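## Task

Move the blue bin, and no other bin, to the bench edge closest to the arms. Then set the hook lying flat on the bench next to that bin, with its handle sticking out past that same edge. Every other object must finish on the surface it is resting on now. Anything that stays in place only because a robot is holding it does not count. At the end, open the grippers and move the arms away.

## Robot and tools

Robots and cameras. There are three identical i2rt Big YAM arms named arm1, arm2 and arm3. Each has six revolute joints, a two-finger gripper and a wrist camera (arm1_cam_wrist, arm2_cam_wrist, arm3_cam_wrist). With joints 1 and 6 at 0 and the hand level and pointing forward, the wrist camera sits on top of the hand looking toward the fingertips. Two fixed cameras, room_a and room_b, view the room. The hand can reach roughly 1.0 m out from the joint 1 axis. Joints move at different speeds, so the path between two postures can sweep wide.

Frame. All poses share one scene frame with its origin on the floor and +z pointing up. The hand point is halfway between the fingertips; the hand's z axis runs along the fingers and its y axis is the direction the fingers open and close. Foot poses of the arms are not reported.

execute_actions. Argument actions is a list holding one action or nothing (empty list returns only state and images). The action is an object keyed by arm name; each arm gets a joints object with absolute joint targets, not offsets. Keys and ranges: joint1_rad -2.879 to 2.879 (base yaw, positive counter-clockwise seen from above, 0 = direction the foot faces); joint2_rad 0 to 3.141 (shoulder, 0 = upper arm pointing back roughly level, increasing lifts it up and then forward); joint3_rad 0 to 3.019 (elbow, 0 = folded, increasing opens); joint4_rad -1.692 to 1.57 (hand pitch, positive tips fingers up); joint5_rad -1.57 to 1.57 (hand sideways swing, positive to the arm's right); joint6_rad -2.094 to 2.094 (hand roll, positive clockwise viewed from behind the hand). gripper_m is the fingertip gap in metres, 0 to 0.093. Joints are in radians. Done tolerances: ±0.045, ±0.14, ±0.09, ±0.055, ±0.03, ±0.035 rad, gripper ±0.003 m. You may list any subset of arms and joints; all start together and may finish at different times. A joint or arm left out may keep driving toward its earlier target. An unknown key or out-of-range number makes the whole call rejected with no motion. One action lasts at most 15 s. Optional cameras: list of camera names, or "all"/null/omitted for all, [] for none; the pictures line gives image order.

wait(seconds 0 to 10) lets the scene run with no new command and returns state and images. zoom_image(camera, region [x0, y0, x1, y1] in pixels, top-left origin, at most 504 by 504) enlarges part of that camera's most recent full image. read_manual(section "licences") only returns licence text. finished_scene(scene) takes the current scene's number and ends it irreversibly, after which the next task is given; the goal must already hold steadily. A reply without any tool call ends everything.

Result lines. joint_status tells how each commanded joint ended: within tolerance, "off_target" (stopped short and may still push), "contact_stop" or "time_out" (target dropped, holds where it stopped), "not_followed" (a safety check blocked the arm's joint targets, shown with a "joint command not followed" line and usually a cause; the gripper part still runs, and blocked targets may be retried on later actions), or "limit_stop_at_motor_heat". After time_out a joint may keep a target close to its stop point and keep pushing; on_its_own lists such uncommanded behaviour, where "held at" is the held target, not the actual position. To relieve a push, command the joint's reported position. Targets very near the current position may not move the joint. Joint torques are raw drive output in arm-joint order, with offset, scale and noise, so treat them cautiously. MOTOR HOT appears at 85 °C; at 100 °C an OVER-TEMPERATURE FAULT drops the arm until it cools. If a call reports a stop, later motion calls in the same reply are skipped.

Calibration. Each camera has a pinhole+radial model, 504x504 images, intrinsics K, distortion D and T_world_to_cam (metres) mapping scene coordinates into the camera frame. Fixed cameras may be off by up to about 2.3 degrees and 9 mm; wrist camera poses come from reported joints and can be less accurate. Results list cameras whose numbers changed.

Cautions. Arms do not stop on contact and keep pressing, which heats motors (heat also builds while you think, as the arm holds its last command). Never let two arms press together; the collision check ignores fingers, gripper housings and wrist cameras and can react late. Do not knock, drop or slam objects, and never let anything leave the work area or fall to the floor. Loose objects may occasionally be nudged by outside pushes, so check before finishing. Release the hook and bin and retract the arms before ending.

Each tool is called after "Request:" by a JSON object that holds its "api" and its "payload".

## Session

Request:
{"api": "execute_actions", "payload": {"actions": []}}

Scene clock: 0.00 s.
Joint torques (N m, as the arm reports them, + toward a larger angle): no reading
arm1.joint_positions: joint1_rad=+0.120 joint2_rad=+0.466 joint3_rad=+1.507 joint4_rad=-1.401 joint5_rad=-0.037 joint6_rad=+0.535 gripper_m=+0.094
arm1.joint_status: not commanded
arm1.hand: x=-0.9825 y=+0.1314 z=+1.3085 quat_wxyz=(-0.248, +0.447, -0.693, -0.508) (m; scene frame)
arm2.joint_positions: joint1_rad=-0.156 joint2_rad=+0.375 joint3_rad=+1.636 joint4_rad=-1.142 joint5_rad=-0.108 joint6_rad=-0.350 gripper_m=+0.094
arm2.joint_status: not commanded
arm2.hand: x=+0.0022 y=+0.0502 z=+1.4690 quat_wxyz=(-0.654, +0.507, -0.425, -0.367) (m; scene frame)
arm3.joint_positions: joint1_rad=-0.545 joint2_rad=+0.428 joint3_rad=+1.492 joint4_rad=-1.373 joint5_rad=+0.101 joint6_rad=-0.232 gripper_m=+0.094
arm3.joint_status: not commanded
arm3.hand: x=+1.0267 y=+0.1122 z=+1.3294 quat_wxyz=(-0.544, +0.494, -0.636, -0.236) (m; scene frame)
pictures: arm1_cam_wrist, arm2_cam_wrist, arm3_cam_wrist, room_a, room_b
camera_calibration (this result's frames):
arm1_cam_wrist: T_world_to_cam=[[0.866372, -0.0785042, -0.493191, 1.51087], [-0.331103, -0.829605, -0.449585, 0.379805], [-0.373859, 0.552804, -0.744739, 0.662309], [0, 0, 0, 1]] pos_world=[-0.935612, 0.067571, 1.40915]
arm2_cam_wrist: T_world_to_cam=[[0.915731, -0.213335, 0.340477, -0.491676], [0.181255, -0.536933, -0.823923, 1.23849], [0.358585, 0.816205, -0.453018, 0.742695], [0, 0, 0, 1]] pos_world=[-0.0405581, -0.0460969, 1.52428]
arm3_cam_wrist: T_world_to_cam=[[0.886662, -0.395904, 0.238936, -1.18688], [-0.204201, -0.798825, -0.565845, 1.05845], [0.414889, 0.452922, -0.789132, 0.692645], [0, 0, 0, 1]] pos_world=[0.981127, 0.0619081, 1.42909]
Images, in order (width x height): arm1_cam_wrist 504x504, arm2_cam_wrist 504x504, arm3_cam_wrist 504x504, room_a 504x504, room_b 504x504.

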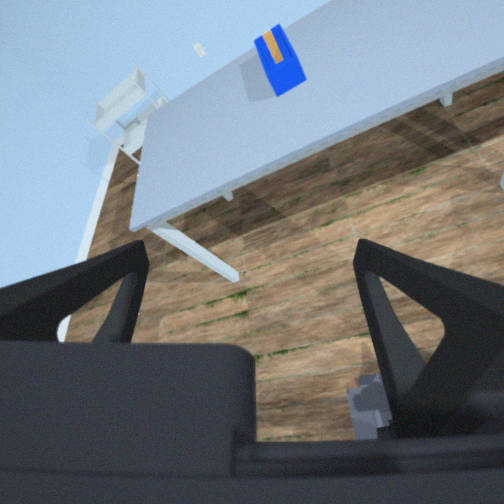

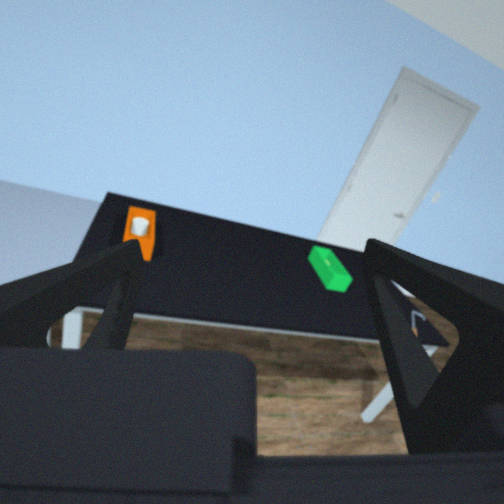

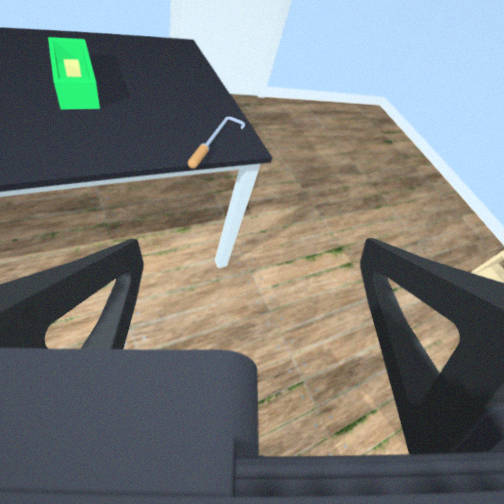

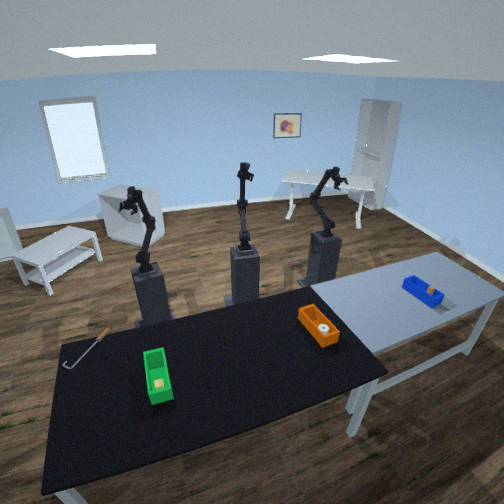

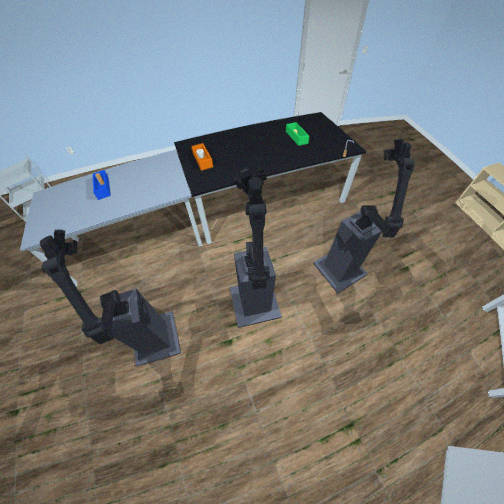

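Request:
{"api": "execute_actions", "payload": {"actions": [{"arm3":{"joints":{"joint1_rad":-0.56,"joint2_rad":1.9,"joint3_rad":2.69,"joint4_rad":-1.11,"joint5_rad":0,"joint6_rad":0.445,"gripper_m":0.085}},"arm2":{"joints":{"joint1_rad":-1.42,"joint2_rad":0.6,"joint3_rad":0.24,"joint4_rad":1.24,"joint5_rad":0,"joint6_rad":0}},"arm1":{"joints":{"joint1_rad":-1.535,"joint2_rad":1.0,"joint3_rad":1.75,"joint4_rad":-1.68,"joint5_rad":0,"joint6_rad":0}}}], "cameras": []}}

Request:
{"api": "execute_actions", "payload": {"actions": [{"arm3":{"joints":{"joint2_rad":2.48}},"arm2":{"joints":{"joint2_rad":1.45}}}], "cameras": ["arm3_cam_wrist"]}}

Scene clock: 12.80 s.
Joint torques (N m, as the arm reports them, + toward a larger angle): arm1=[ 0.67 -2.04 10.03  1.03  0.04 -0.11] | arm2=[ 0.38 -1.88  8.14  1.16  0.11  0.11] | arm3=[ -0.07 -18.49  13.49   2.64  -0.05   0.15]
arm1.joint_positions: joint1_rad=-1.531 joint2_rad=+0.996 joint3_rad=+1.720 joint4_rad=-1.672 joint5_rad=+0.000 joint6_rad=+0.007 gripper_m=+0.094
arm1.joint_status: all done
arm1.hand: x=-0.6625 y=-0.0053 z=+1.2457 quat_wxyz=(-0.309, -0.002, -0.951, +0.002) (m; scene frame)
arm2.joint_positions: joint1_rad=-1.418 joint2_rad=+0.608 joint3_rad=+0.249 joint4_rad=+1.227 joint5_rad=+0.000 joint6_rad=-0.009 gripper_m=+0.094
arm2.joint_status: all done
arm2.hand: x=+0.2710 y=-0.0019 z=+1.1993 quat_wxyz=(-0.939, +0.001, -0.344, -0.003) (m; scene frame)
arm3.joint_positions: joint1_rad=-0.553 joint2_rad=+1.916 joint3_rad=+2.639 joint4_rad=-1.116 joint5_rad=+0.003 joint6_rad=+0.436 gripper_m=+0.085
arm3.joint_status: all done
arm3.hand: x=+1.2498 y=+0.6721 z=+1.3478 quat_wxyz=(-0.386, +0.292, -0.776, -0.404) (m; scene frame)
pictures: none
No camera images: the call's "cameras" was empty. Leave "cameras" out to get every camera's image.

Scene clock: 14.90 s.
Joint torques (N m, as the arm reports them, + toward a larger angle): arm1=[ 0.67 -2.19 10.1   1.01  0.04 -0.11] | arm2=[ 0.31 -8.14  4.22  1.77  0.12  0.14] | arm3=[ -0.31 -26.65  15.04   1.87  -0.04   0.1 ]
arm1.joint_positions: joint1_rad=-1.531 joint2_rad=+0.996 joint3_rad=+1.720 joint4_rad=-1.672 joint5_rad=+0.000 joint6_rad=+0.007 gripper_m=+0.094
arm1.joint_status: not commanded
arm1.hand: x=-0.6625 y=-0.0053 z=+1.2457 quat_wxyz=(-0.309, -0.002, -0.951, +0.002) (m; scene frame)
arm2.joint_positions: joint1_rad=-1.418 joint2_rad=+1.440 joint3_rad=+0.249 joint4_rad=+1.233 joint5_rad=+0.000 joint6_rad=-0.009 gripper_m=+0.094
arm2.joint_status: all done
arm2.hand: x=+0.4318 y=+0.0020 z=+0.9141 quat_wxyz=(-0.722, +0.005, -0.691, -0.004) (m; scene frame)
arm3.joint_positions: joint1_rad=-0.553 joint2_rad=+2.493 joint3_rad=+2.643 joint4_rad=-1.115 joint5_rad=+0.003 joint6_rad=+0.437 gripper_m=+0.085
arm3.joint_status: all done
arm3.hand: x=+1.3070 y=+0.8197 z=+0.8859 quat_wxyz=(-0.207, +0.338, -0.892, -0.220) (m; scene frame)
pictures: arm3_cam_wrist
camera_calibration (this result's frames):
arm3_cam_wrist: T_world_to_cam=[[0.695647, -0.672398, -0.252895, -0.137325], [-0.680063, -0.729825, 0.069789, 1.43218], [-0.231495, 0.123436, -0.964973, 1.17661], [0, 0, 0, 1]] pos_world=[1.34189, 0.80767, 1.00072]
Images, in order (width x height): arm3_cam_wrist 504x504.

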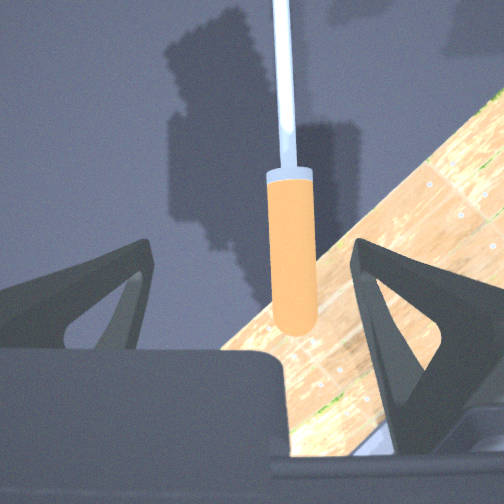

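Request:
{"api": "execute_actions", "payload": {"actions": [{"arm3":{"joints":{"joint2_rad":2.6,"joint6_rad":0.36}}}], "cameras": ["arm3_cam_wrist"]}}

Scene clock: 20.30 s.
Joint torques (N m, as the arm reports them, + toward a larger angle): arm1=[ 0.65 -2.19 10.09  1.02  0.04 -0.11] | arm2=[ 0.38 -8.17  4.19  1.8   0.11  0.11] | arm3=[  0.17 -27.25  14.77   1.47  -0.06   0.02]
arm1.joint_positions: joint1_rad=-1.531 joint2_rad=+0.996 joint3_rad=+1.720 joint4_rad=-1.672 joint5_rad=+0.000 joint6_rad=+0.007 gripper_m=+0.094
arm1.joint_status: not commanded
arm1.hand: x=-0.6625 y=-0.0053 z=+1.2457 quat_wxyz=(-0.309, -0.002, -0.951, +0.002) (m; scene frame)
arm2.joint_positions: joint1_rad=-1.418 joint2_rad=+1.440 joint3_rad=+0.249 joint4_rad=+1.233 joint5_rad=+0.000 joint6_rad=-0.009 gripper_m=+0.094
arm2.joint_status: not commanded
arm2.hand: x=+0.4318 y=+0.0020 z=+0.9141 quat_wxyz=(-0.722, +0.005, -0.691, -0.004) (m; scene frame)
arm3.joint_positions: joint1_rad=-0.554 joint2_rad=+2.614 joint3_rad=+2.644 joint4_rad=-1.115 joint5_rad=+0.003 joint6_rad=+0.369 gripper_m=+0.085
arm3.joint_status: all done
arm3.hand: x=+1.3059 y=+0.8183 z=+0.7828 quat_wxyz=(-0.173, +0.374, -0.895, -0.172) (m; scene frame)
pictures: arm3_cam_wrist
camera_calibration (this result's frames):
arm3_cam_wrist: T_world_to_cam=[[0.731721, -0.657298, -0.1804, -0.279777], [-0.634879, -0.753562, 0.17051, 1.31912], [-0.248018, -0.0102333, -0.968701, 1.21087], [0, 0, 0, 1]] pos_world=[1.34252, 0.82253, 0.89758]
Images, in order (width x height): arm3_cam_wrist 504x504.

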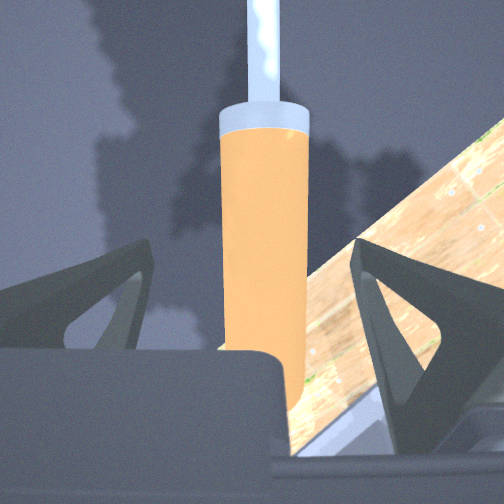

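Request:
{"api": "execute_actions", "payload": {"actions": [{"arm3":{"joints":{"joint2_rad":2.645,"joint4_rad":-1.17}}}], "cameras": []}}

Request:
{"api": "execute_actions", "payload": {"actions": [{"arm3":{"joints":{"gripper_m":0}}}], "cameras": ["arm3_cam_wrist"]}}

Request:
{"api": "execute_actions", "payload": {"actions": [{"arm3":{"joints":{"joint2_rad":2.3}}}], "cameras": ["arm3_cam_wrist","room_a"]}}

Scene clock: 24.40 s.
Joint torques (N m, as the arm reports them, + toward a larger angle): arm1=[ 0.7  -2.19 10.1   1.02  0.04 -0.1 ] | arm2=[ 0.35 -8.02  4.21  1.84  0.11  0.11] | arm3=[  0.   -24.29  14.78   0.51  -0.02   0.04]
arm1.joint_positions: joint1_rad=-1.531 joint2_rad=+0.996 joint3_rad=+1.720 joint4_rad=-1.672 joint5_rad=+0.000 joint6_rad=+0.007 gripper_m=+0.094
arm1.joint_status: not commanded
arm1.hand: x=-0.6625 y=-0.0053 z=+1.2457 quat_wxyz=(-0.309, -0.002, -0.951, +0.002) (m; scene frame)
arm2.joint_positions: joint1_rad=-1.418 joint2_rad=+1.440 joint3_rad=+0.249 joint4_rad=+1.233 joint5_rad=+0.000 joint6_rad=-0.009 gripper_m=+0.094
arm2.joint_status: not commanded
arm2.hand: x=+0.4318 y=+0.0020 z=+0.9141 quat_wxyz=(-0.722, +0.005, -0.691, -0.004) (m; scene frame)
arm3.joint_positions: joint1_rad=-0.554 joint2_rad=+2.620 joint3_rad=+2.644 joint4_rad=-1.159 joint5_rad=+0.001 joint6_rad=+0.369 gripper_m=+0.085
arm3.joint_status: all done
arm3.hand: x=+1.3021 y=+0.8089 z=+0.7730 quat_wxyz=(-0.155, +0.376, -0.900, -0.156) (m; scene frame)
pictures: none
No camera images: the call's "cameras" was empty. Leave "cameras" out to get every camera's image.

Scene clock: 25.20 s.
Joint torques (N m, as the arm reports them, + toward a larger angle): arm1=[ 0.69 -2.2  10.09  1.02  0.04 -0.11] | arm2=[ 0.34 -8.05  4.24  1.8   0.12  0.11] | arm3=[  1.59 -23.52  14.08   1.57  -0.01  -0.01]
arm1.joint_positions: joint1_rad=-1.531 joint2_rad=+0.996 joint3_rad=+1.720 joint4_rad=-1.672 joint5_rad=+0.000 joint6_rad=+0.007 gripper_m=+0.094
arm1.joint_status: not commanded
arm1.hand: x=-0.6625 y=-0.0053 z=+1.2457 quat_wxyz=(-0.309, -0.002, -0.951, +0.002) (m; scene frame)
arm2.joint_positions: joint1_rad=-1.418 joint2_rad=+1.440 joint3_rad=+0.249 joint4_rad=+1.233 joint5_rad=+0.000 joint6_rad=-0.009 gripper_m=+0.094
arm2.joint_status: not commanded
arm2.hand: x=+0.4318 y=+0.0020 z=+0.9141 quat_wxyz=(-0.722, +0.005, -0.691, -0.004) (m; scene frame)
arm3.joint_positions: joint1_rad=-0.568 joint2_rad=+2.615 joint3_rad=+2.649 joint4_rad=-1.179 joint5_rad=+0.001 joint6_rad=+0.367 gripper_m=+0.030
arm3.joint_status: gripper_m off_target (ended at +0.030, target +0.000)
arm3.hand: x=+1.3121 y=+0.8011 z=+0.7770 quat_wxyz=(-0.152, +0.371, -0.903, -0.151) (m; scene frame)
pictures: arm3_cam_wrist
camera_calibration (this result's frames):
arm3_cam_wrist: T_world_to_cam=[[0.719671, -0.675172, -0.161916, -0.280898], [-0.638461, -0.73517, 0.227798, 1.25653], [-0.272839, -0.060563, -0.960152, 1.2729], [0, 0, 0, 1]] pos_world=[1.35169, 0.811196, 0.89046]
Images, in order (width x height): arm3_cam_wrist 504x504.

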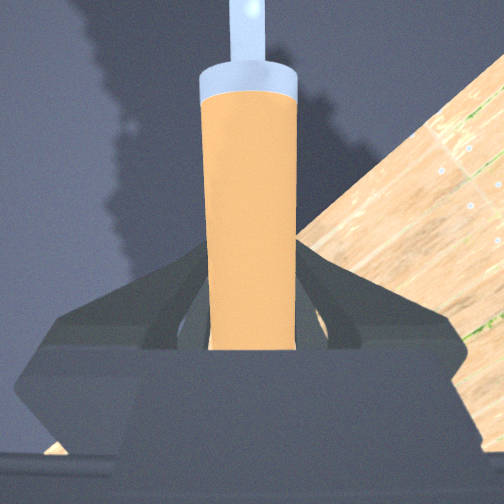

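Scene clock: 26.60 s.
Joint torques (N m, as the arm reports them, + toward a larger angle): arm1=[ 0.7  -2.16 10.09  1.01  0.04 -0.1 ] | arm2=[ 0.59 -8.11  4.24  1.81  0.11  0.13] | arm3=[  1.48 -25.34  14.05   2.22   0.08   0.07]
arm1.joint_positions: joint1_rad=-1.531 joint2_rad=+0.996 joint3_rad=+1.720 joint4_rad=-1.672 joint5_rad=+0.000 joint6_rad=+0.007 gripper_m=+0.094
arm1.joint_status: not commanded
arm1.hand: x=-0.6625 y=-0.0053 z=+1.2457 quat_wxyz=(-0.309, -0.002, -0.951, +0.002) (m; scene frame)
arm2.joint_positions: joint1_rad=-1.418 joint2_rad=+1.440 joint3_rad=+0.249 joint4_rad=+1.233 joint5_rad=+0.000 joint6_rad=-0.009 gripper_m=+0.094
arm2.joint_status: not commanded
arm2.hand: x=+0.4318 y=+0.0020 z=+0.9141 quat_wxyz=(-0.722, +0.005, -0.691, -0.004) (m; scene frame)
arm3.joint_positions: joint1_rad=-0.564 joint2_rad=+2.310 joint3_rad=+2.649 joint4_rad=-1.183 joint5_rad=-0.001 joint6_rad=+0.364 gripper_m=+0.030
arm3.joint_status: all done
arm3.hand: x=+1.3035 y=+0.7856 z=+1.0338 quat_wxyz=(-0.256, +0.358, -0.862, -0.251) (m; scene frame)
pictures: arm3_cam_wrist, room_a
camera_calibration (this result's frames):
arm3_cam_wrist: T_world_to_cam=[[0.748386, -0.614157, -0.250461, -0.237427], [-0.645011, -0.761885, -0.059094, 1.50732], [-0.154529, 0.205775, -0.966321, 1.15908], [0, 0, 0, 1]] pos_world=[1.32904, 0.764075, 1.14965]
Images, in order (width x height): arm3_cam_wrist 504x504, room_a 504x504.

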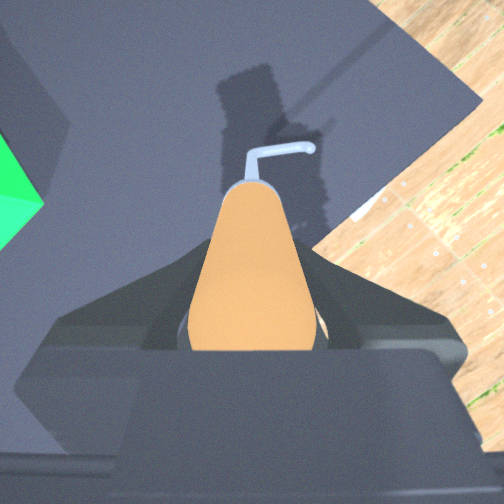

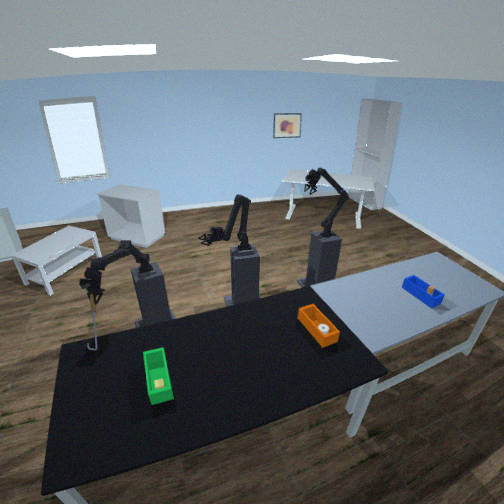

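Request:
{"api": "execute_actions", "payload": {"actions": [{"arm3":{"joints":{"joint2_rad":2.0}}}], "cameras": []}}

Request:
{"api": "execute_actions", "payload": {"actions": [{"arm3":{"joints":{"joint2_rad":1.25,"joint3_rad":1.45,"joint4_rad":-1.51,"joint6_rad":0}}}], "cameras": []}}

Request:
{"api": "execute_actions", "payload": {"actions": [{"arm3":{"joints":{"joint1_rad":1.423}}}], "cameras": ["arm2_cam_wrist","room_a"]}}

Request:
{"api": "zoom_image", "payload": {"camera": "room_a", "region": [130, 180, 270, 290]}}

Scene clock: 31.87 s.
Joint torques (N m, as the arm reports them, + toward a larger angle): arm1=[ 0.7  -2.18 10.09  1.02  0.04 -0.11] | arm2=[ 0.33 -8.18  4.23  1.82  0.12  0.11] | arm3=[  1.5  -23.01  13.45   3.08   0.03   0.03]
arm1.joint_positions: joint1_rad=-1.531 joint2_rad=+0.996 joint3_rad=+1.720 joint4_rad=-1.672 joint5_rad=+0.000 joint6_rad=+0.007 gripper_m=+0.094
arm1.joint_status: not commanded
arm1.hand: x=-0.6625 y=-0.0053 z=+1.2457 quat_wxyz=(-0.309, -0.002, -0.951, +0.002) (m; scene frame)
arm2.joint_positions: joint1_rad=-1.418 joint2_rad=+1.440 joint3_rad=+0.249 joint4_rad=+1.233 joint5_rad=+0.000 joint6_rad=-0.009 gripper_m=+0.094
arm2.joint_status: not commanded
arm2.hand: x=+0.4318 y=+0.0020 z=+0.9141 quat_wxyz=(-0.722, +0.005, -0.691, -0.004) (m; scene frame)
arm3.joint_positions: joint1_rad=-0.563 joint2_rad=+2.035 joint3_rad=+2.646 joint4_rad=-1.190 joint5_rad=-0.001 joint6_rad=+0.364 gripper_m=+0.030
arm3.joint_status: all done
arm3.hand: x=+1.2728 y=+0.7103 z=+1.2481 quat_wxyz=(-0.343, +0.336, -0.811, -0.334) (m; scene frame)
pictures: none
No camera images: the call's "cameras" was empty. Leave "cameras" out to get every camera's image.

Scene clock: 33.77 s.
Joint torques (N m, as the arm reports them, + toward a larger angle): arm1=[ 0.67 -2.17 10.1   1.02  0.04 -0.11] | arm2=[ 0.43 -7.95  4.2   1.8   0.11  0.13] | arm3=[  0.63 -13.41  13.73   1.07   0.06   0.01]
arm1.joint_positions: joint1_rad=-1.531 joint2_rad=+0.996 joint3_rad=+1.720 joint4_rad=-1.672 joint5_rad=+0.000 joint6_rad=+0.007 gripper_m=+0.094
arm1.joint_status: not commanded
arm1.hand: x=-0.6625 y=-0.0053 z=+1.2457 quat_wxyz=(-0.309, -0.002, -0.951, +0.002) (m; scene frame)
arm2.joint_positions: joint1_rad=-1.418 joint2_rad=+1.440 joint3_rad=+0.249 joint4_rad=+1.233 joint5_rad=+0.000 joint6_rad=-0.009 gripper_m=+0.094
arm2.joint_status: not commanded
arm2.hand: x=+0.4318 y=+0.0020 z=+0.9141 quat_wxyz=(-0.722, +0.005, -0.691, -0.004) (m; scene frame)
arm3.joint_positions: joint1_rad=-0.563 joint2_rad=+1.286 joint3_rad=+1.409 joint4_rad=-1.520 joint5_rad=-0.001 joint6_rad=+0.009 gripper_m=+0.030
arm3.joint_status: all done
arm3.hand: x=+1.1222 y=+0.3753 z=+1.0405 quat_wxyz=(-0.072, +0.540, -0.837, -0.055) (m; scene frame)
pictures: none
No camera images: the call's "cameras" was empty. Leave "cameras" out to get every camera's image.

Scene clock: 35.83 s.
Joint torques (N m, as the arm reports them, + toward a larger angle): arm1=[ 0.7  -2.18 10.1   1.03  0.04 -0.11] | arm2=[ 0.5  -8.13  4.22  1.78  0.11  0.11] | arm3=[ -0.48 -12.4   13.78   0.97   0.12   0.02]
arm1.joint_positions: joint1_rad=-1.531 joint2_rad=+0.996 joint3_rad=+1.720 joint4_rad=-1.672 joint5_rad=+0.000 joint6_rad=+0.007 gripper_m=+0.094
arm1.joint_status: not commanded
arm1.hand: x=-0.6625 y=-0.0053 z=+1.2457 quat_wxyz=(-0.309, -0.002, -0.951, +0.002) (m; scene frame)
arm2.joint_positions: joint1_rad=-1.418 joint2_rad=+1.440 joint3_rad=+0.249 joint4_rad=+1.233 joint5_rad=+0.000 joint6_rad=-0.009 gripper_m=+0.094
arm2.joint_status: not commanded
arm2.hand: x=+0.4318 y=+0.0020 z=+0.9141 quat_wxyz=(-0.722, +0.005, -0.691, -0.004) (m; scene frame)
arm3.joint_positions: joint1_rad=+1.428 joint2_rad=+1.286 joint3_rad=+1.409 joint4_rad=-1.514 joint5_rad=-0.004 joint6_rad=+0.007 gripper_m=+0.030
arm3.joint_status: all done
arm3.hand: x=+0.5561 y=+0.0053 z=+1.0413 quat_wxyz=(-0.003, +0.996, -0.001, -0.094) (m; scene frame)
pictures: arm2_cam_wrist, room_a
camera_calibration (this result's frames):
arm2_cam_wrist: T_world_to_cam=[[0.0161759, -0.999816, -0.0103367, 0.00433028], [-0.557676, -0.000440894, -0.830059, 1.00121], [0.829901, 0.0191915, -0.55758, 0.270238], [0, 0, 0, 1]] pos_world=[0.33401, -0.000415375, 0.981789]
Images, in order (width x height): arm2_cam_wrist 504x504, room_a 504x504.

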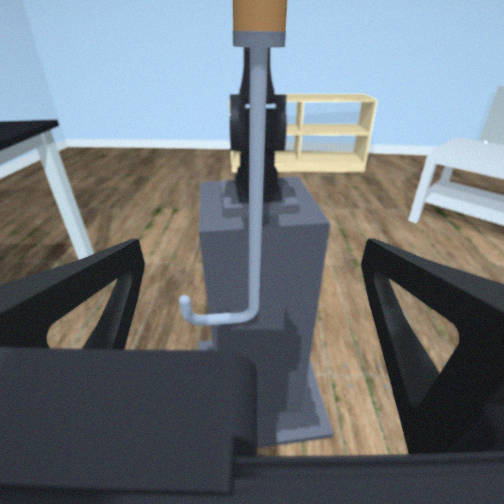

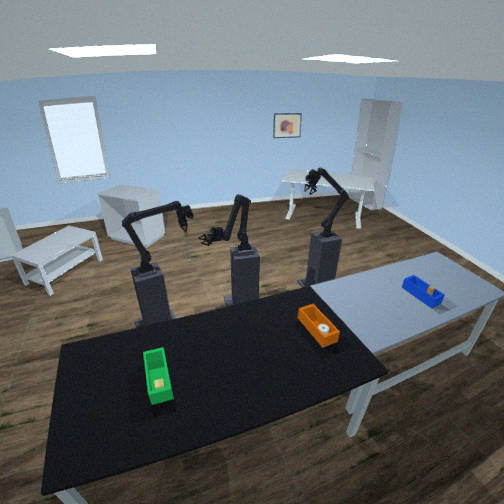

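Region (130, 180, 270, 290) of room_a's 504x504 image, scaled by 3.600, with more detail than that image has; it fills the top 396 rows of this view, and the rest is white.

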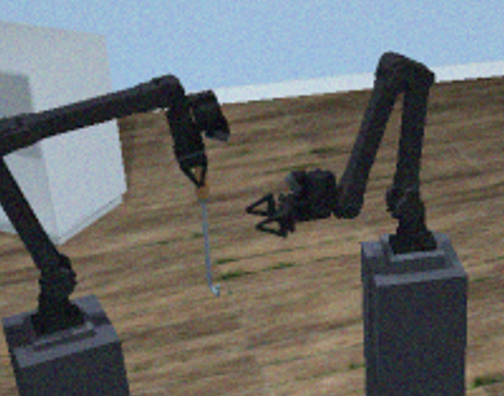

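Request:
{"api": "execute_actions", "payload": {"actions": [{"arm2":{"joints":{"joint2_rad":1.675,"joint3_rad":0.67,"joint4_rad":1.02}}}], "cameras": ["arm2_cam_wrist"]}}

Request:
{"api": "execute_actions", "payload": {"actions": [{"arm2":{"joints":{"gripper_m":0}}}], "cameras": ["arm2_cam_wrist"]}}

Scene clock: 44.43 s.
Joint torques (N m, as the arm reports them, + toward a larger angle): arm1=[ 0.66 -2.16 10.09  1.02  0.04 -0.11] | arm2=[  0.44 -14.55   7.85   1.19   0.1    0.13] | arm3=[  0.   -11.71  13.81   1.03   0.16   0.01]
arm1.joint_positions: joint1_rad=-1.531 joint2_rad=+0.996 joint3_rad=+1.720 joint4_rad=-1.672 joint5_rad=+0.000 joint6_rad=+0.007 gripper_m=+0.094
arm1.joint_status: not commanded
arm1.hand: x=-0.6625 y=-0.0053 z=+1.2457 quat_wxyz=(-0.309, -0.002, -0.951, +0.002) (m; scene frame)
arm2.joint_positions: joint1_rad=-1.418 joint2_rad=+1.672 joint3_rad=+0.647 joint4_rad=+1.029 joint5_rad=+0.000 joint6_rad=-0.009 gripper_m=+0.094
arm2.joint_status: all done
arm2.hand: x=+0.5768 y=+0.0039 z=+0.9191 quat_wxyz=(-0.709, +0.005, -0.705, -0.004) (m; scene frame)
arm3.joint_positions: joint1_rad=+1.428 joint2_rad=+1.286 joint3_rad=+1.409 joint4_rad=-1.514 joint5_rad=-0.004 joint6_rad=+0.007 gripper_m=+0.030
arm3.joint_status: not commanded
arm3.hand: x=+0.5561 y=+0.0053 z=+1.0413 quat_wxyz=(-0.003, +0.996, -0.001, -0.094) (m; scene frame)
pictures: arm2_cam_wrist
camera_calibration (this result's frames):
arm2_cam_wrist: T_world_to_cam=[[0.0160219, -0.999817, -0.010444, 0.0041152], [-0.588615, -0.000987815, -0.808413, 1.08418], [0.808255, 0.0190998, -0.588523, 0.193648], [0, 0, 0, 1]] pos_world=[0.48158, 0.00148678, 0.990472]
Images, in order (width x height): arm2_cam_wrist 504x504.

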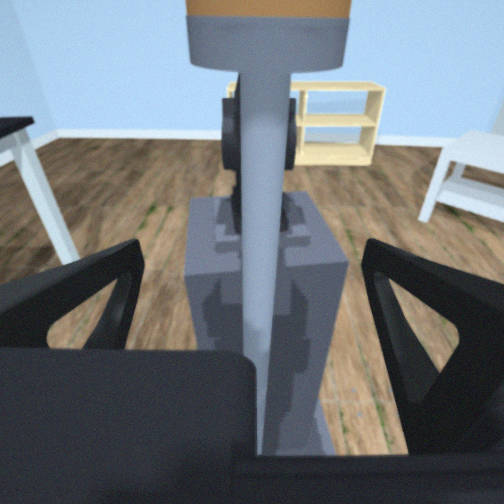

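Scene clock: 45.17 s.
Joint torques (N m, as the arm reports them, + toward a larger angle): arm1=[ 0.69 -2.2  10.1   1.01  0.04 -0.11] | arm2=[  0.3  -14.51   7.79   1.27   0.02   0.02] | arm3=[ -0.1  -12.3   13.7    1.08   0.03   0.03]
arm1.joint_positions: joint1_rad=-1.531 joint2_rad=+0.996 joint3_rad=+1.720 joint4_rad=-1.672 joint5_rad=+0.000 joint6_rad=+0.007 gripper_m=+0.094
arm1.joint_status: not commanded
arm1.hand: x=-0.6625 y=-0.0053 z=+1.2457 quat_wxyz=(-0.309, -0.002, -0.951, +0.002) (m; scene frame)
arm2.joint_positions: joint1_rad=-1.419 joint2_rad=+1.672 joint3_rad=+0.647 joint4_rad=+1.029 joint5_rad=+0.002 joint6_rad=+0.001 gripper_m=+0.009
arm2.joint_status: gripper_m off_target (ended at +0.009, target +0.000)
arm2.hand: x=+0.5768 y=+0.0030 z=+0.9191 quat_wxyz=(-0.709, +0.001, -0.705, -0.006) (m; scene frame)
arm3.joint_positions: joint1_rad=+1.427 joint2_rad=+1.286 joint3_rad=+1.409 joint4_rad=-1.514 joint5_rad=-0.001 joint6_rad=+0.007 gripper_m=+0.030
arm3.joint_status: not commanded
arm3.hand: x=+0.5561 y=+0.0062 z=+1.0413 quat_wxyz=(-0.004, +0.996, -0.001, -0.094) (m; scene frame)
pictures: arm2_cam_wrist
camera_calibration (this result's frames):
arm2_cam_wrist: T_world_to_cam=[[0.0130259, -0.999715, -0.0199929, 0.013637], [-0.588706, 0.0084943, -0.808303, 1.0841], [0.808242, 0.0222988, -0.588428, 0.193564], [0, 0, 0, 1]] pos_world=[0.481593, 0.000108212, 0.990453]
Images, in order (width x height): arm2_cam_wrist 504x504.

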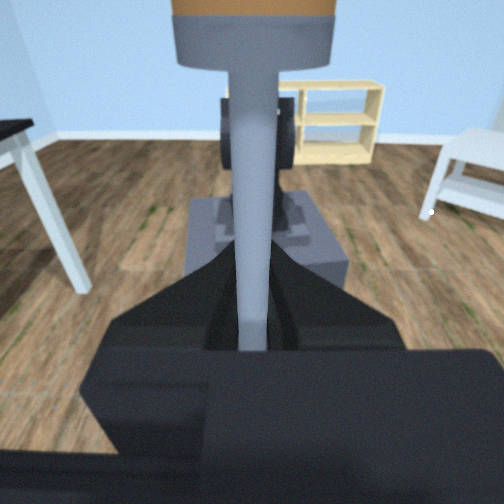

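Request:
{"api": "execute_actions", "payload": {"actions": [{"arm3":{"joints":{"gripper_m":0.09}}}], "cameras": []}}

Request:
{"api": "execute_actions", "payload": {"actions": [{"arm3":{"joints":{"joint3_rad":1.8,"joint2_rad":1.1}}}], "cameras": []}}

Request:
{"api": "execute_actions", "payload": {"actions": [{"arm2":{"joints":{"joint1_rad":1.71}},"arm3":{"joints":{"joint1_rad":0,"joint2_rad":0.5,"joint3_rad":1.2}}}], "cameras": []}}

Request:
{"api": "execute_actions", "payload": {"actions": [{"arm2":{"joints":{"joint2_rad":1.92,"joint3_rad":0.74,"joint4_rad":1.21}},"arm1":{"joints":{"joint2_rad":1.38}}}], "cameras": ["arm1_cam_wrist","arm2_cam_wrist","room_a"]}}

Request:
{"api": "zoom_image", "payload": {"camera": "room_a", "region": [250, 175, 350, 265]}}

Scene clock: 49.80 s.
Joint torques (N m, as the arm reports them, + toward a larger angle): arm1=[ 0.67 -2.22 10.09  1.02  0.04 -0.11] | arm2=[  0.59 -15.05   7.79   1.88   0.04   0.03] | arm3=[ -0.22 -10.28  13.89   1.09   0.05   0.02]
arm1.joint_positions: joint1_rad=-1.531 joint2_rad=+0.996 joint3_rad=+1.720 joint4_rad=-1.672 joint5_rad=+0.000 joint6_rad=+0.007 gripper_m=+0.094
arm1.joint_status: not commanded
arm1.hand: x=-0.6625 y=-0.0053 z=+1.2457 quat_wxyz=(-0.309, -0.002, -0.951, +0.002) (m; scene frame)
arm2.joint_positions: joint1_rad=-1.419 joint2_rad=+1.675 joint3_rad=+0.647 joint4_rad=+1.011 joint5_rad=+0.002 joint6_rad=+0.001 gripper_m=+0.009
arm2.joint_status: not commanded
arm2.hand: x=+0.5769 y=+0.0030 z=+0.9126 quat_wxyz=(-0.701, +0.001, -0.713, -0.006) (m; scene frame)
arm3.joint_positions: joint1_rad=+1.427 joint2_rad=+1.267 joint3_rad=+1.409 joint4_rad=-1.514 joint5_rad=-0.001 joint6_rad=+0.007 gripper_m=+0.090
arm3.joint_status: all done
arm3.hand: x=+0.5597 y=+0.0061 z=+1.0483 quat_wxyz=(-0.004, +0.995, -0.001, -0.103) (m; scene frame)
pictures: none
No camera images: the call's "cameras" was empty. Leave "cameras" out to get every camera's image.

Scene clock: 51.17 s.
Joint torques (N m, as the arm reports them, + toward a larger angle): arm1=[ 0.71 -2.17 10.09  1.01  0.04 -0.11] | arm2=[  0.44 -14.94   7.81   1.93   0.02   0.03] | arm3=[ 0.02 -5.08 10.72  2.06  0.07  0.03]
arm1.joint_positions: joint1_rad=-1.531 joint2_rad=+0.996 joint3_rad=+1.720 joint4_rad=-1.672 joint5_rad=+0.000 joint6_rad=+0.007 gripper_m=+0.094
arm1.joint_status: not commanded
arm1.hand: x=-0.6625 y=-0.0053 z=+1.2457 quat_wxyz=(-0.309, -0.002, -0.951, +0.002) (m; scene frame)
arm2.joint_positions: joint1_rad=-1.419 joint2_rad=+1.675 joint3_rad=+0.647 joint4_rad=+1.011 joint5_rad=+0.002 joint6_rad=+0.001 gripper_m=+0.009
arm2.joint_status: not commanded
arm2.hand: x=+0.5769 y=+0.0030 z=+0.9126 quat_wxyz=(-0.701, +0.001, -0.713, -0.006) (m; scene frame)
arm3.joint_positions: joint1_rad=+1.427 joint2_rad=+1.098 joint3_rad=+1.779 joint4_rad=-1.514 joint5_rad=-0.001 joint6_rad=+0.007 gripper_m=+0.090
arm3.joint_status: all done
arm3.hand: x=+0.5897 y=+0.0036 z=+1.2802 quat_wxyz=(-0.003, +0.931, +0.000, -0.364) (m; scene frame)
pictures: none
No camera images: the call's "cameras" was empty. Leave "cameras" out to get every camera's image.

Scene clock: 53.87 s.
Joint torques (N m, as the arm reports them, + toward a larger angle): arm1=[ 0.66 -2.18 10.1   1.02  0.04 -0.11] | arm2=[ -0.18 -15.1    7.74   1.91   0.23   0.04] | arm3=[-0.2   3.84  8.73  2.07 -0.02  0.02]
arm1.joint_positions: joint1_rad=-1.531 joint2_rad=+0.996 joint3_rad=+1.720 joint4_rad=-1.672 joint5_rad=+0.000 joint6_rad=+0.007 gripper_m=+0.094
arm1.joint_status: not commanded
arm1.hand: x=-0.6625 y=-0.0053 z=+1.2457 quat_wxyz=(-0.309, -0.002, -0.951, +0.002) (m; scene frame)
arm2.joint_positions: joint1_rad=+1.716 joint2_rad=+1.678 joint3_rad=+0.647 joint4_rad=+1.011 joint5_rad=-0.003 joint6_rad=+0.001 gripper_m=+0.009
arm2.joint_status: all done
arm2.hand: x=-0.5676 y=-0.0066 z=+0.9093 quat_wxyz=(+0.001, +0.715, +0.005, -0.699) (m; scene frame)
arm3.joint_positions: joint1_rad=+0.004 joint2_rad=+0.491 joint3_rad=+1.199 joint4_rad=-1.514 joint5_rad=+0.001 joint6_rad=+0.007 gripper_m=+0.090
arm3.joint_status: all done
arm3.hand: x=+0.9340 y=+0.1842 z=+1.1624 quat_wxyz=(-0.244, +0.699, -0.606, -0.290) (m; scene frame)
pictures: none
No camera images: the call's "cameras" was empty. Leave "cameras" out to get every camera's image.

Scene clock: 55.27 s.
Joint torques (N m, as the arm reports them, + toward a larger angle): arm1=[  0.65 -10.04  10.89   0.41   0.04  -0.11] | arm2=[ -0.22 -19.07   7.46   3.04   0.23   0.02] | arm3=[-0.57  3.14  8.75  2.03  0.    0.05]
arm1.joint_positions: joint1_rad=-1.531 joint2_rad=+1.387 joint3_rad=+1.725 joint4_rad=-1.673 joint5_rad=+0.000 joint6_rad=+0.007 gripper_m=+0.094
arm1.joint_status: all done
arm1.hand: x=-0.5274 y=-0.0062 z=+1.1106 quat_wxyz=(-0.120, -0.003, -0.993, +0.003) (m; scene frame)
arm2.joint_positions: joint1_rad=+1.716 joint2_rad=+1.944 joint3_rad=+0.699 joint4_rad=+1.169 joint5_rad=-0.003 joint6_rad=+0.001 gripper_m=+0.009
arm2.joint_status: all done
arm2.hand: x=-0.5858 y=-0.0062 z=+0.8201 quat_wxyz=(+0.001, +0.734, +0.005, -0.679) (m; scene frame)
arm3.joint_positions: joint1_rad=+0.004 joint2_rad=+0.491 joint3_rad=+1.199 joint4_rad=-1.514 joint5_rad=+0.001 joint6_rad=+0.007 gripper_m=+0.090
arm3.joint_status: not commanded
arm3.hand: x=+0.9340 y=+0.1842 z=+1.1624 quat_wxyz=(-0.244, +0.699, -0.606, -0.290) (m; scene frame)
pictures: arm1_cam_wrist, arm2_cam_wrist, room_a
camera_calibration (this result's frames):
arm1_cam_wrist: T_world_to_cam=[[-0.013026, -0.999897, -0.00607885, -0.00234409], [-0.933586, 0.00998439, 0.358214, -0.882357], [-0.358117, 0.0103412, -0.93362, 0.975846], [0, 0, 0, 1]] pos_world=[-0.47432, -0.00362549, 1.22713]
arm2_cam_wrist: T_world_to_cam=[[-0.0113509, 0.999905, -0.00779821, 0.00580145], [0.653635, 0.00151773, -0.756808, 1.0052], [-0.756724, -0.0136876, -0.653591, 0.211592], [0, 0, 0, 1]] pos_world=[-0.496855, -0.00443034, 0.899086]
Images, in order (width x height): arm1_cam_wrist 504x504, arm2_cam_wrist 504x504, room_a 504x504.

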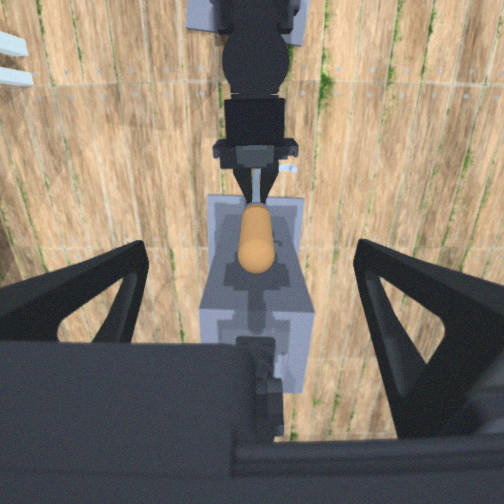

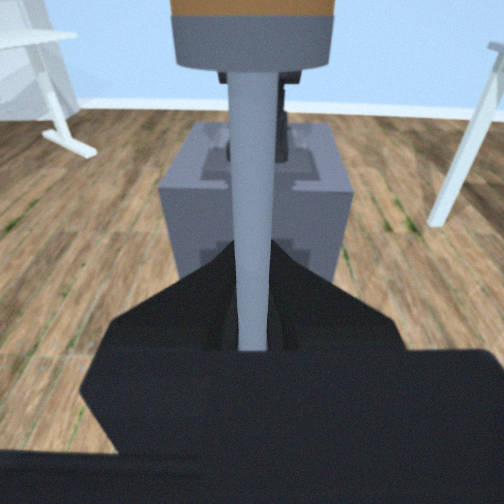

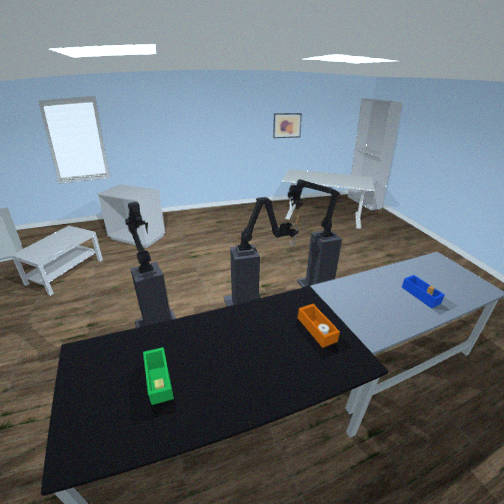

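Region (250, 175, 350, 265) of room_a's 504x504 image, scaled by 5.040, with more detail than that image has; it fills the top 454 rows of this view, and the rest is white.

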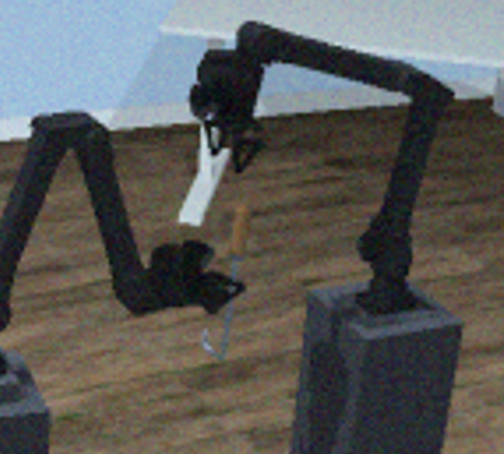

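Request:
{"api": "execute_actions", "payload": {"actions": [{"arm1":{"joints":{"joint2_rad":1.27,"joint3_rad":1.22,"joint4_rad":-1.305}}}], "cameras": ["arm1_cam_wrist","room_a"]}}

Request:
{"api": "zoom_image", "payload": {"camera": "room_a", "region": [260, 185, 340, 255]}}

Scene clock: 60.10 s.
Joint torques (N m, as the arm reports them, + toward a larger angle): arm1=[ 0.62 -8.99 10.32  1.27  0.04 -0.1 ] | arm2=[ -0.19 -19.03   7.49   3.03   0.22   0.02] | arm3=[-0.46  3.04  8.86  1.94  0.    0.01]
arm1.joint_positions: joint1_rad=-1.531 joint2_rad=+1.279 joint3_rad=+1.204 joint4_rad=-1.319 joint5_rad=+0.000 joint6_rad=+0.007 gripper_m=+0.094
arm1.joint_status: all done
arm1.hand: x=-0.5613 y=-0.0074 z=+0.9501 quat_wxyz=(-0.092, -0.003, -0.996, +0.003) (m; scene frame)
arm2.joint_positions: joint1_rad=+1.716 joint2_rad=+1.944 joint3_rad=+0.699 joint4_rad=+1.169 joint5_rad=-0.003 joint6_rad=+0.001 gripper_m=+0.009
arm2.joint_status: not commanded
arm2.hand: x=-0.5858 y=-0.0062 z=+0.8201 quat_wxyz=(+0.001, +0.734, +0.005, -0.679) (m; scene frame)
arm3.joint_positions: joint1_rad=+0.004 joint2_rad=+0.491 joint3_rad=+1.199 joint4_rad=-1.514 joint5_rad=+0.001 joint6_rad=+0.007 gripper_m=+0.090
arm3.joint_status: not commanded
arm3.hand: x=+0.9340 y=+0.1842 z=+1.1624 quat_wxyz=(-0.244, +0.699, -0.606, -0.290) (m; scene frame)
pictures: arm1_cam_wrist, room_a
camera_calibration (this result's frames):
arm1_cam_wrist: T_world_to_cam=[[-0.0137685, -0.999891, -0.00527922, -0.00612735], [-0.911568, 0.0103822, 0.411018, -0.894284], [-0.410918, 0.0104715, -0.911612, 0.76334], [0, 0, 0, 1]] pos_world=[-0.501615, -0.00483535, 1.0634]
Images, in order (width x height): arm1_cam_wrist 504x504, room_a 504x504.

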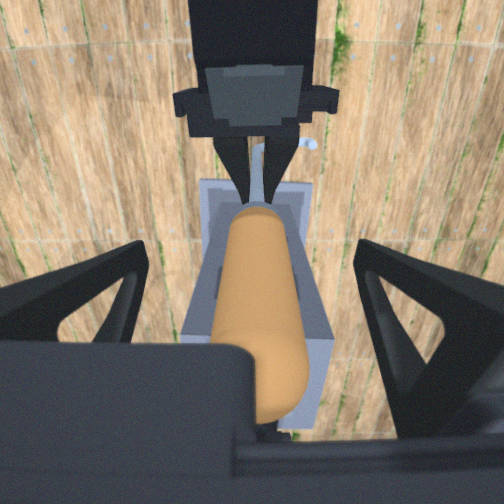

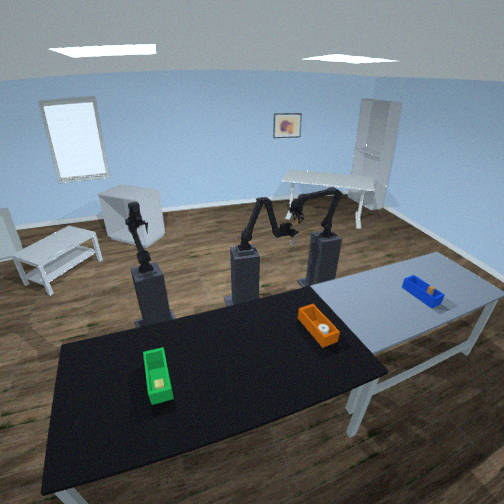

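Region (260, 185, 340, 255) of room_a's 504x504 image, scaled by 6.300, with more detail than that image has; it fills the top 441 rows of this view, and the rest is white.

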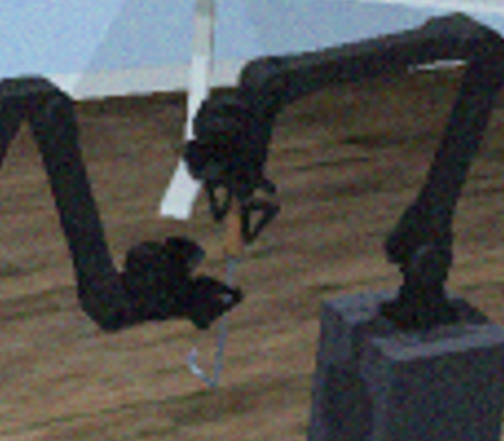

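Request:
{"api": "execute_actions", "payload": {"actions": [{"arm1":{"joints":{"gripper_m":0}}}], "cameras": []}}

Request:
{"api": "execute_actions", "payload": {"actions": [{"arm2":{"joints":{"gripper_m":0.07}}}], "cameras": []}}

Request:
{"api": "execute_actions", "payload": {"actions": [{"arm2":{"joints":{"joint3_rad":0.36,"joint4_rad":1.5}}}], "cameras": ["arm1_cam_wrist","arm2_cam_wrist"]}}

Scene clock: 64.00 s.
Joint torques (N m, as the arm reports them, + toward a larger angle): arm1=[ 0.71 -8.79 10.34  1.24 -0.04 -0.09] | arm2=[  0.07 -19.02   7.44   2.96   0.09   0.  ] | arm3=[0.06 3.49 8.82 1.97 0.   0.01]
arm1.joint_positions: joint1_rad=-1.532 joint2_rad=+1.279 joint3_rad=+1.204 joint4_rad=-1.318 joint5_rad=+0.002 joint6_rad=+0.006 gripper_m=+0.030
arm1.joint_status: gripper_m off_target (ended at +0.030, target +0.000)
arm1.hand: x=-0.5611 y=-0.0082 z=+0.9502 quat_wxyz=(-0.092, -0.003, -0.996, +0.004) (m; scene frame)
arm2.joint_positions: joint1_rad=+1.715 joint2_rad=+1.944 joint3_rad=+0.699 joint4_rad=+1.170 joint5_rad=+0.001 joint6_rad=+0.003 gripper_m=+0.009
arm2.joint_status: not commanded
arm2.hand: x=-0.5858 y=-0.0044 z=+0.8204 quat_wxyz=(+0.000, +0.733, +0.002, -0.680) (m; scene frame)
arm3.joint_positions: joint1_rad=+0.004 joint2_rad=+0.491 joint3_rad=+1.199 joint4_rad=-1.514 joint5_rad=+0.001 joint6_rad=+0.007 gripper_m=+0.090
arm3.joint_status: not commanded
arm3.hand: x=+0.9340 y=+0.1842 z=+1.1624 quat_wxyz=(-0.244, +0.699, -0.606, -0.290) (m; scene frame)
pictures: none
No camera images: the call's "cameras" was empty. Leave "cameras" out to get every camera's image.

Scene clock: 64.67 s.
Joint torques (N m, as the arm reports them, + toward a larger angle): arm1=[ 0.72 -8.66 10.7   1.27 -0.05 -0.09] | arm2=[ -0.04 -17.76   6.65   2.14   0.09   0.  ] | arm3=[-0.16  4.02  8.61  1.9  -0.02  0.01]
arm1.joint_positions: joint1_rad=-1.532 joint2_rad=+1.279 joint3_rad=+1.200 joint4_rad=-1.318 joint5_rad=+0.002 joint6_rad=+0.006 gripper_m=+0.030
arm1.joint_status: not commanded
arm1.hand: x=-0.5623 y=-0.0082 z=+0.9481 quat_wxyz=(-0.090, -0.003, -0.996, +0.004) (m; scene frame)
arm2.joint_positions: joint1_rad=+1.715 joint2_rad=+1.930 joint3_rad=+0.712 joint4_rad=+1.194 joint5_rad=+0.001 joint6_rad=+0.003 gripper_m=+0.070
arm2.joint_status: all done
arm2.hand: x=-0.5916 y=-0.0045 z=+0.8389 quat_wxyz=(+0.000, +0.716, +0.002, -0.698) (m; scene frame)
arm3.joint_positions: joint1_rad=+0.004 joint2_rad=+0.491 joint3_rad=+1.199 joint4_rad=-1.514 joint5_rad=+0.001 joint6_rad=+0.007 gripper_m=+0.090
arm3.joint_status: not commanded
arm3.hand: x=+0.9340 y=+0.1842 z=+1.1624 quat_wxyz=(-0.244, +0.699, -0.606, -0.290) (m; scene frame)
pictures: none
No camera images: the call's "cameras" was empty. Leave "cameras" out to get every camera's image.

Scene clock: 65.77 s.
Joint torques (N m, as the arm reports them, + toward a larger angle): arm1=[ 0.69 -8.65 10.72  1.25 -0.05 -0.09] | arm2=[ -0.1  -13.51   1.64   2.2    0.08   0.01] | arm3=[0.02 3.93 8.76 1.98 0.   0.  ]
arm1.joint_positions: joint1_rad=-1.532 joint2_rad=+1.279 joint3_rad=+1.200 joint4_rad=-1.318 joint5_rad=+0.002 joint6_rad=+0.006 gripper_m=+0.030
arm1.joint_status: not commanded
arm1.hand: x=-0.5623 y=-0.0082 z=+0.9481 quat_wxyz=(-0.090, -0.003, -0.996, +0.004) (m; scene frame)
arm2.joint_positions: joint1_rad=+1.715 joint2_rad=+1.926 joint3_rad=+0.364 joint4_rad=+1.483 joint5_rad=+0.001 joint6_rad=+0.003 gripper_m=+0.070
arm2.joint_status: all done
arm2.hand: x=-0.4607 y=-0.0037 z=+0.8026 quat_wxyz=(+0.000, +0.735, +0.002, -0.678) (m; scene frame)
arm3.joint_positions: joint1_rad=+0.004 joint2_rad=+0.491 joint3_rad=+1.199 joint4_rad=-1.514 joint5_rad=+0.001 joint6_rad=+0.007 gripper_m=+0.090
arm3.joint_status: not commanded
arm3.hand: x=+0.9340 y=+0.1842 z=+1.1624 quat_wxyz=(-0.244, +0.699, -0.606, -0.290) (m; scene frame)
pictures: arm1_cam_wrist, arm2_cam_wrist
camera_calibration (this result's frames):
arm1_cam_wrist: T_world_to_cam=[[-0.0142484, -0.999895, -0.00276964, -0.00966921], [-0.909831, 0.011816, 0.41481, -0.896954], [-0.414734, 0.00843029, -0.909904, 0.757286], [0, 0, 0, 1]] pos_world=[-0.502143, -0.0054539, 1.0611]
arm2_cam_wrist: T_world_to_cam=[[-0.00501072, 0.99994, -0.00975716, 0.00907558], [0.657064, -0.00406305, -0.753824, 0.909335], [-0.753818, -0.0101883, -0.657004, 0.298903], [0, 0, 0, 1]] pos_world=[-0.372128, -0.00233505, 0.881948]
Images, in order (width x height): arm1_cam_wrist 504x504, arm2_cam_wrist 504x504.

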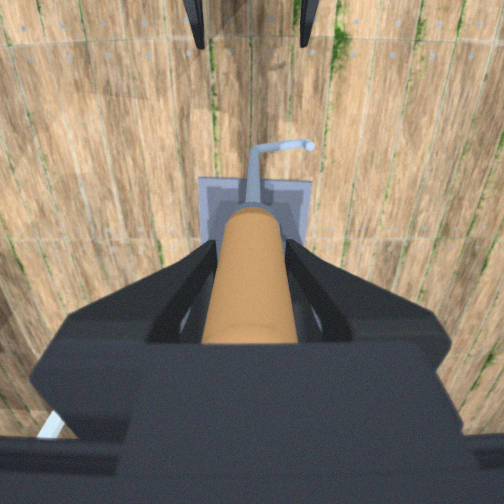

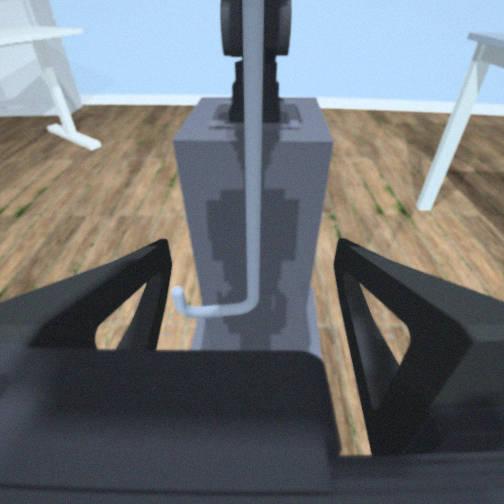

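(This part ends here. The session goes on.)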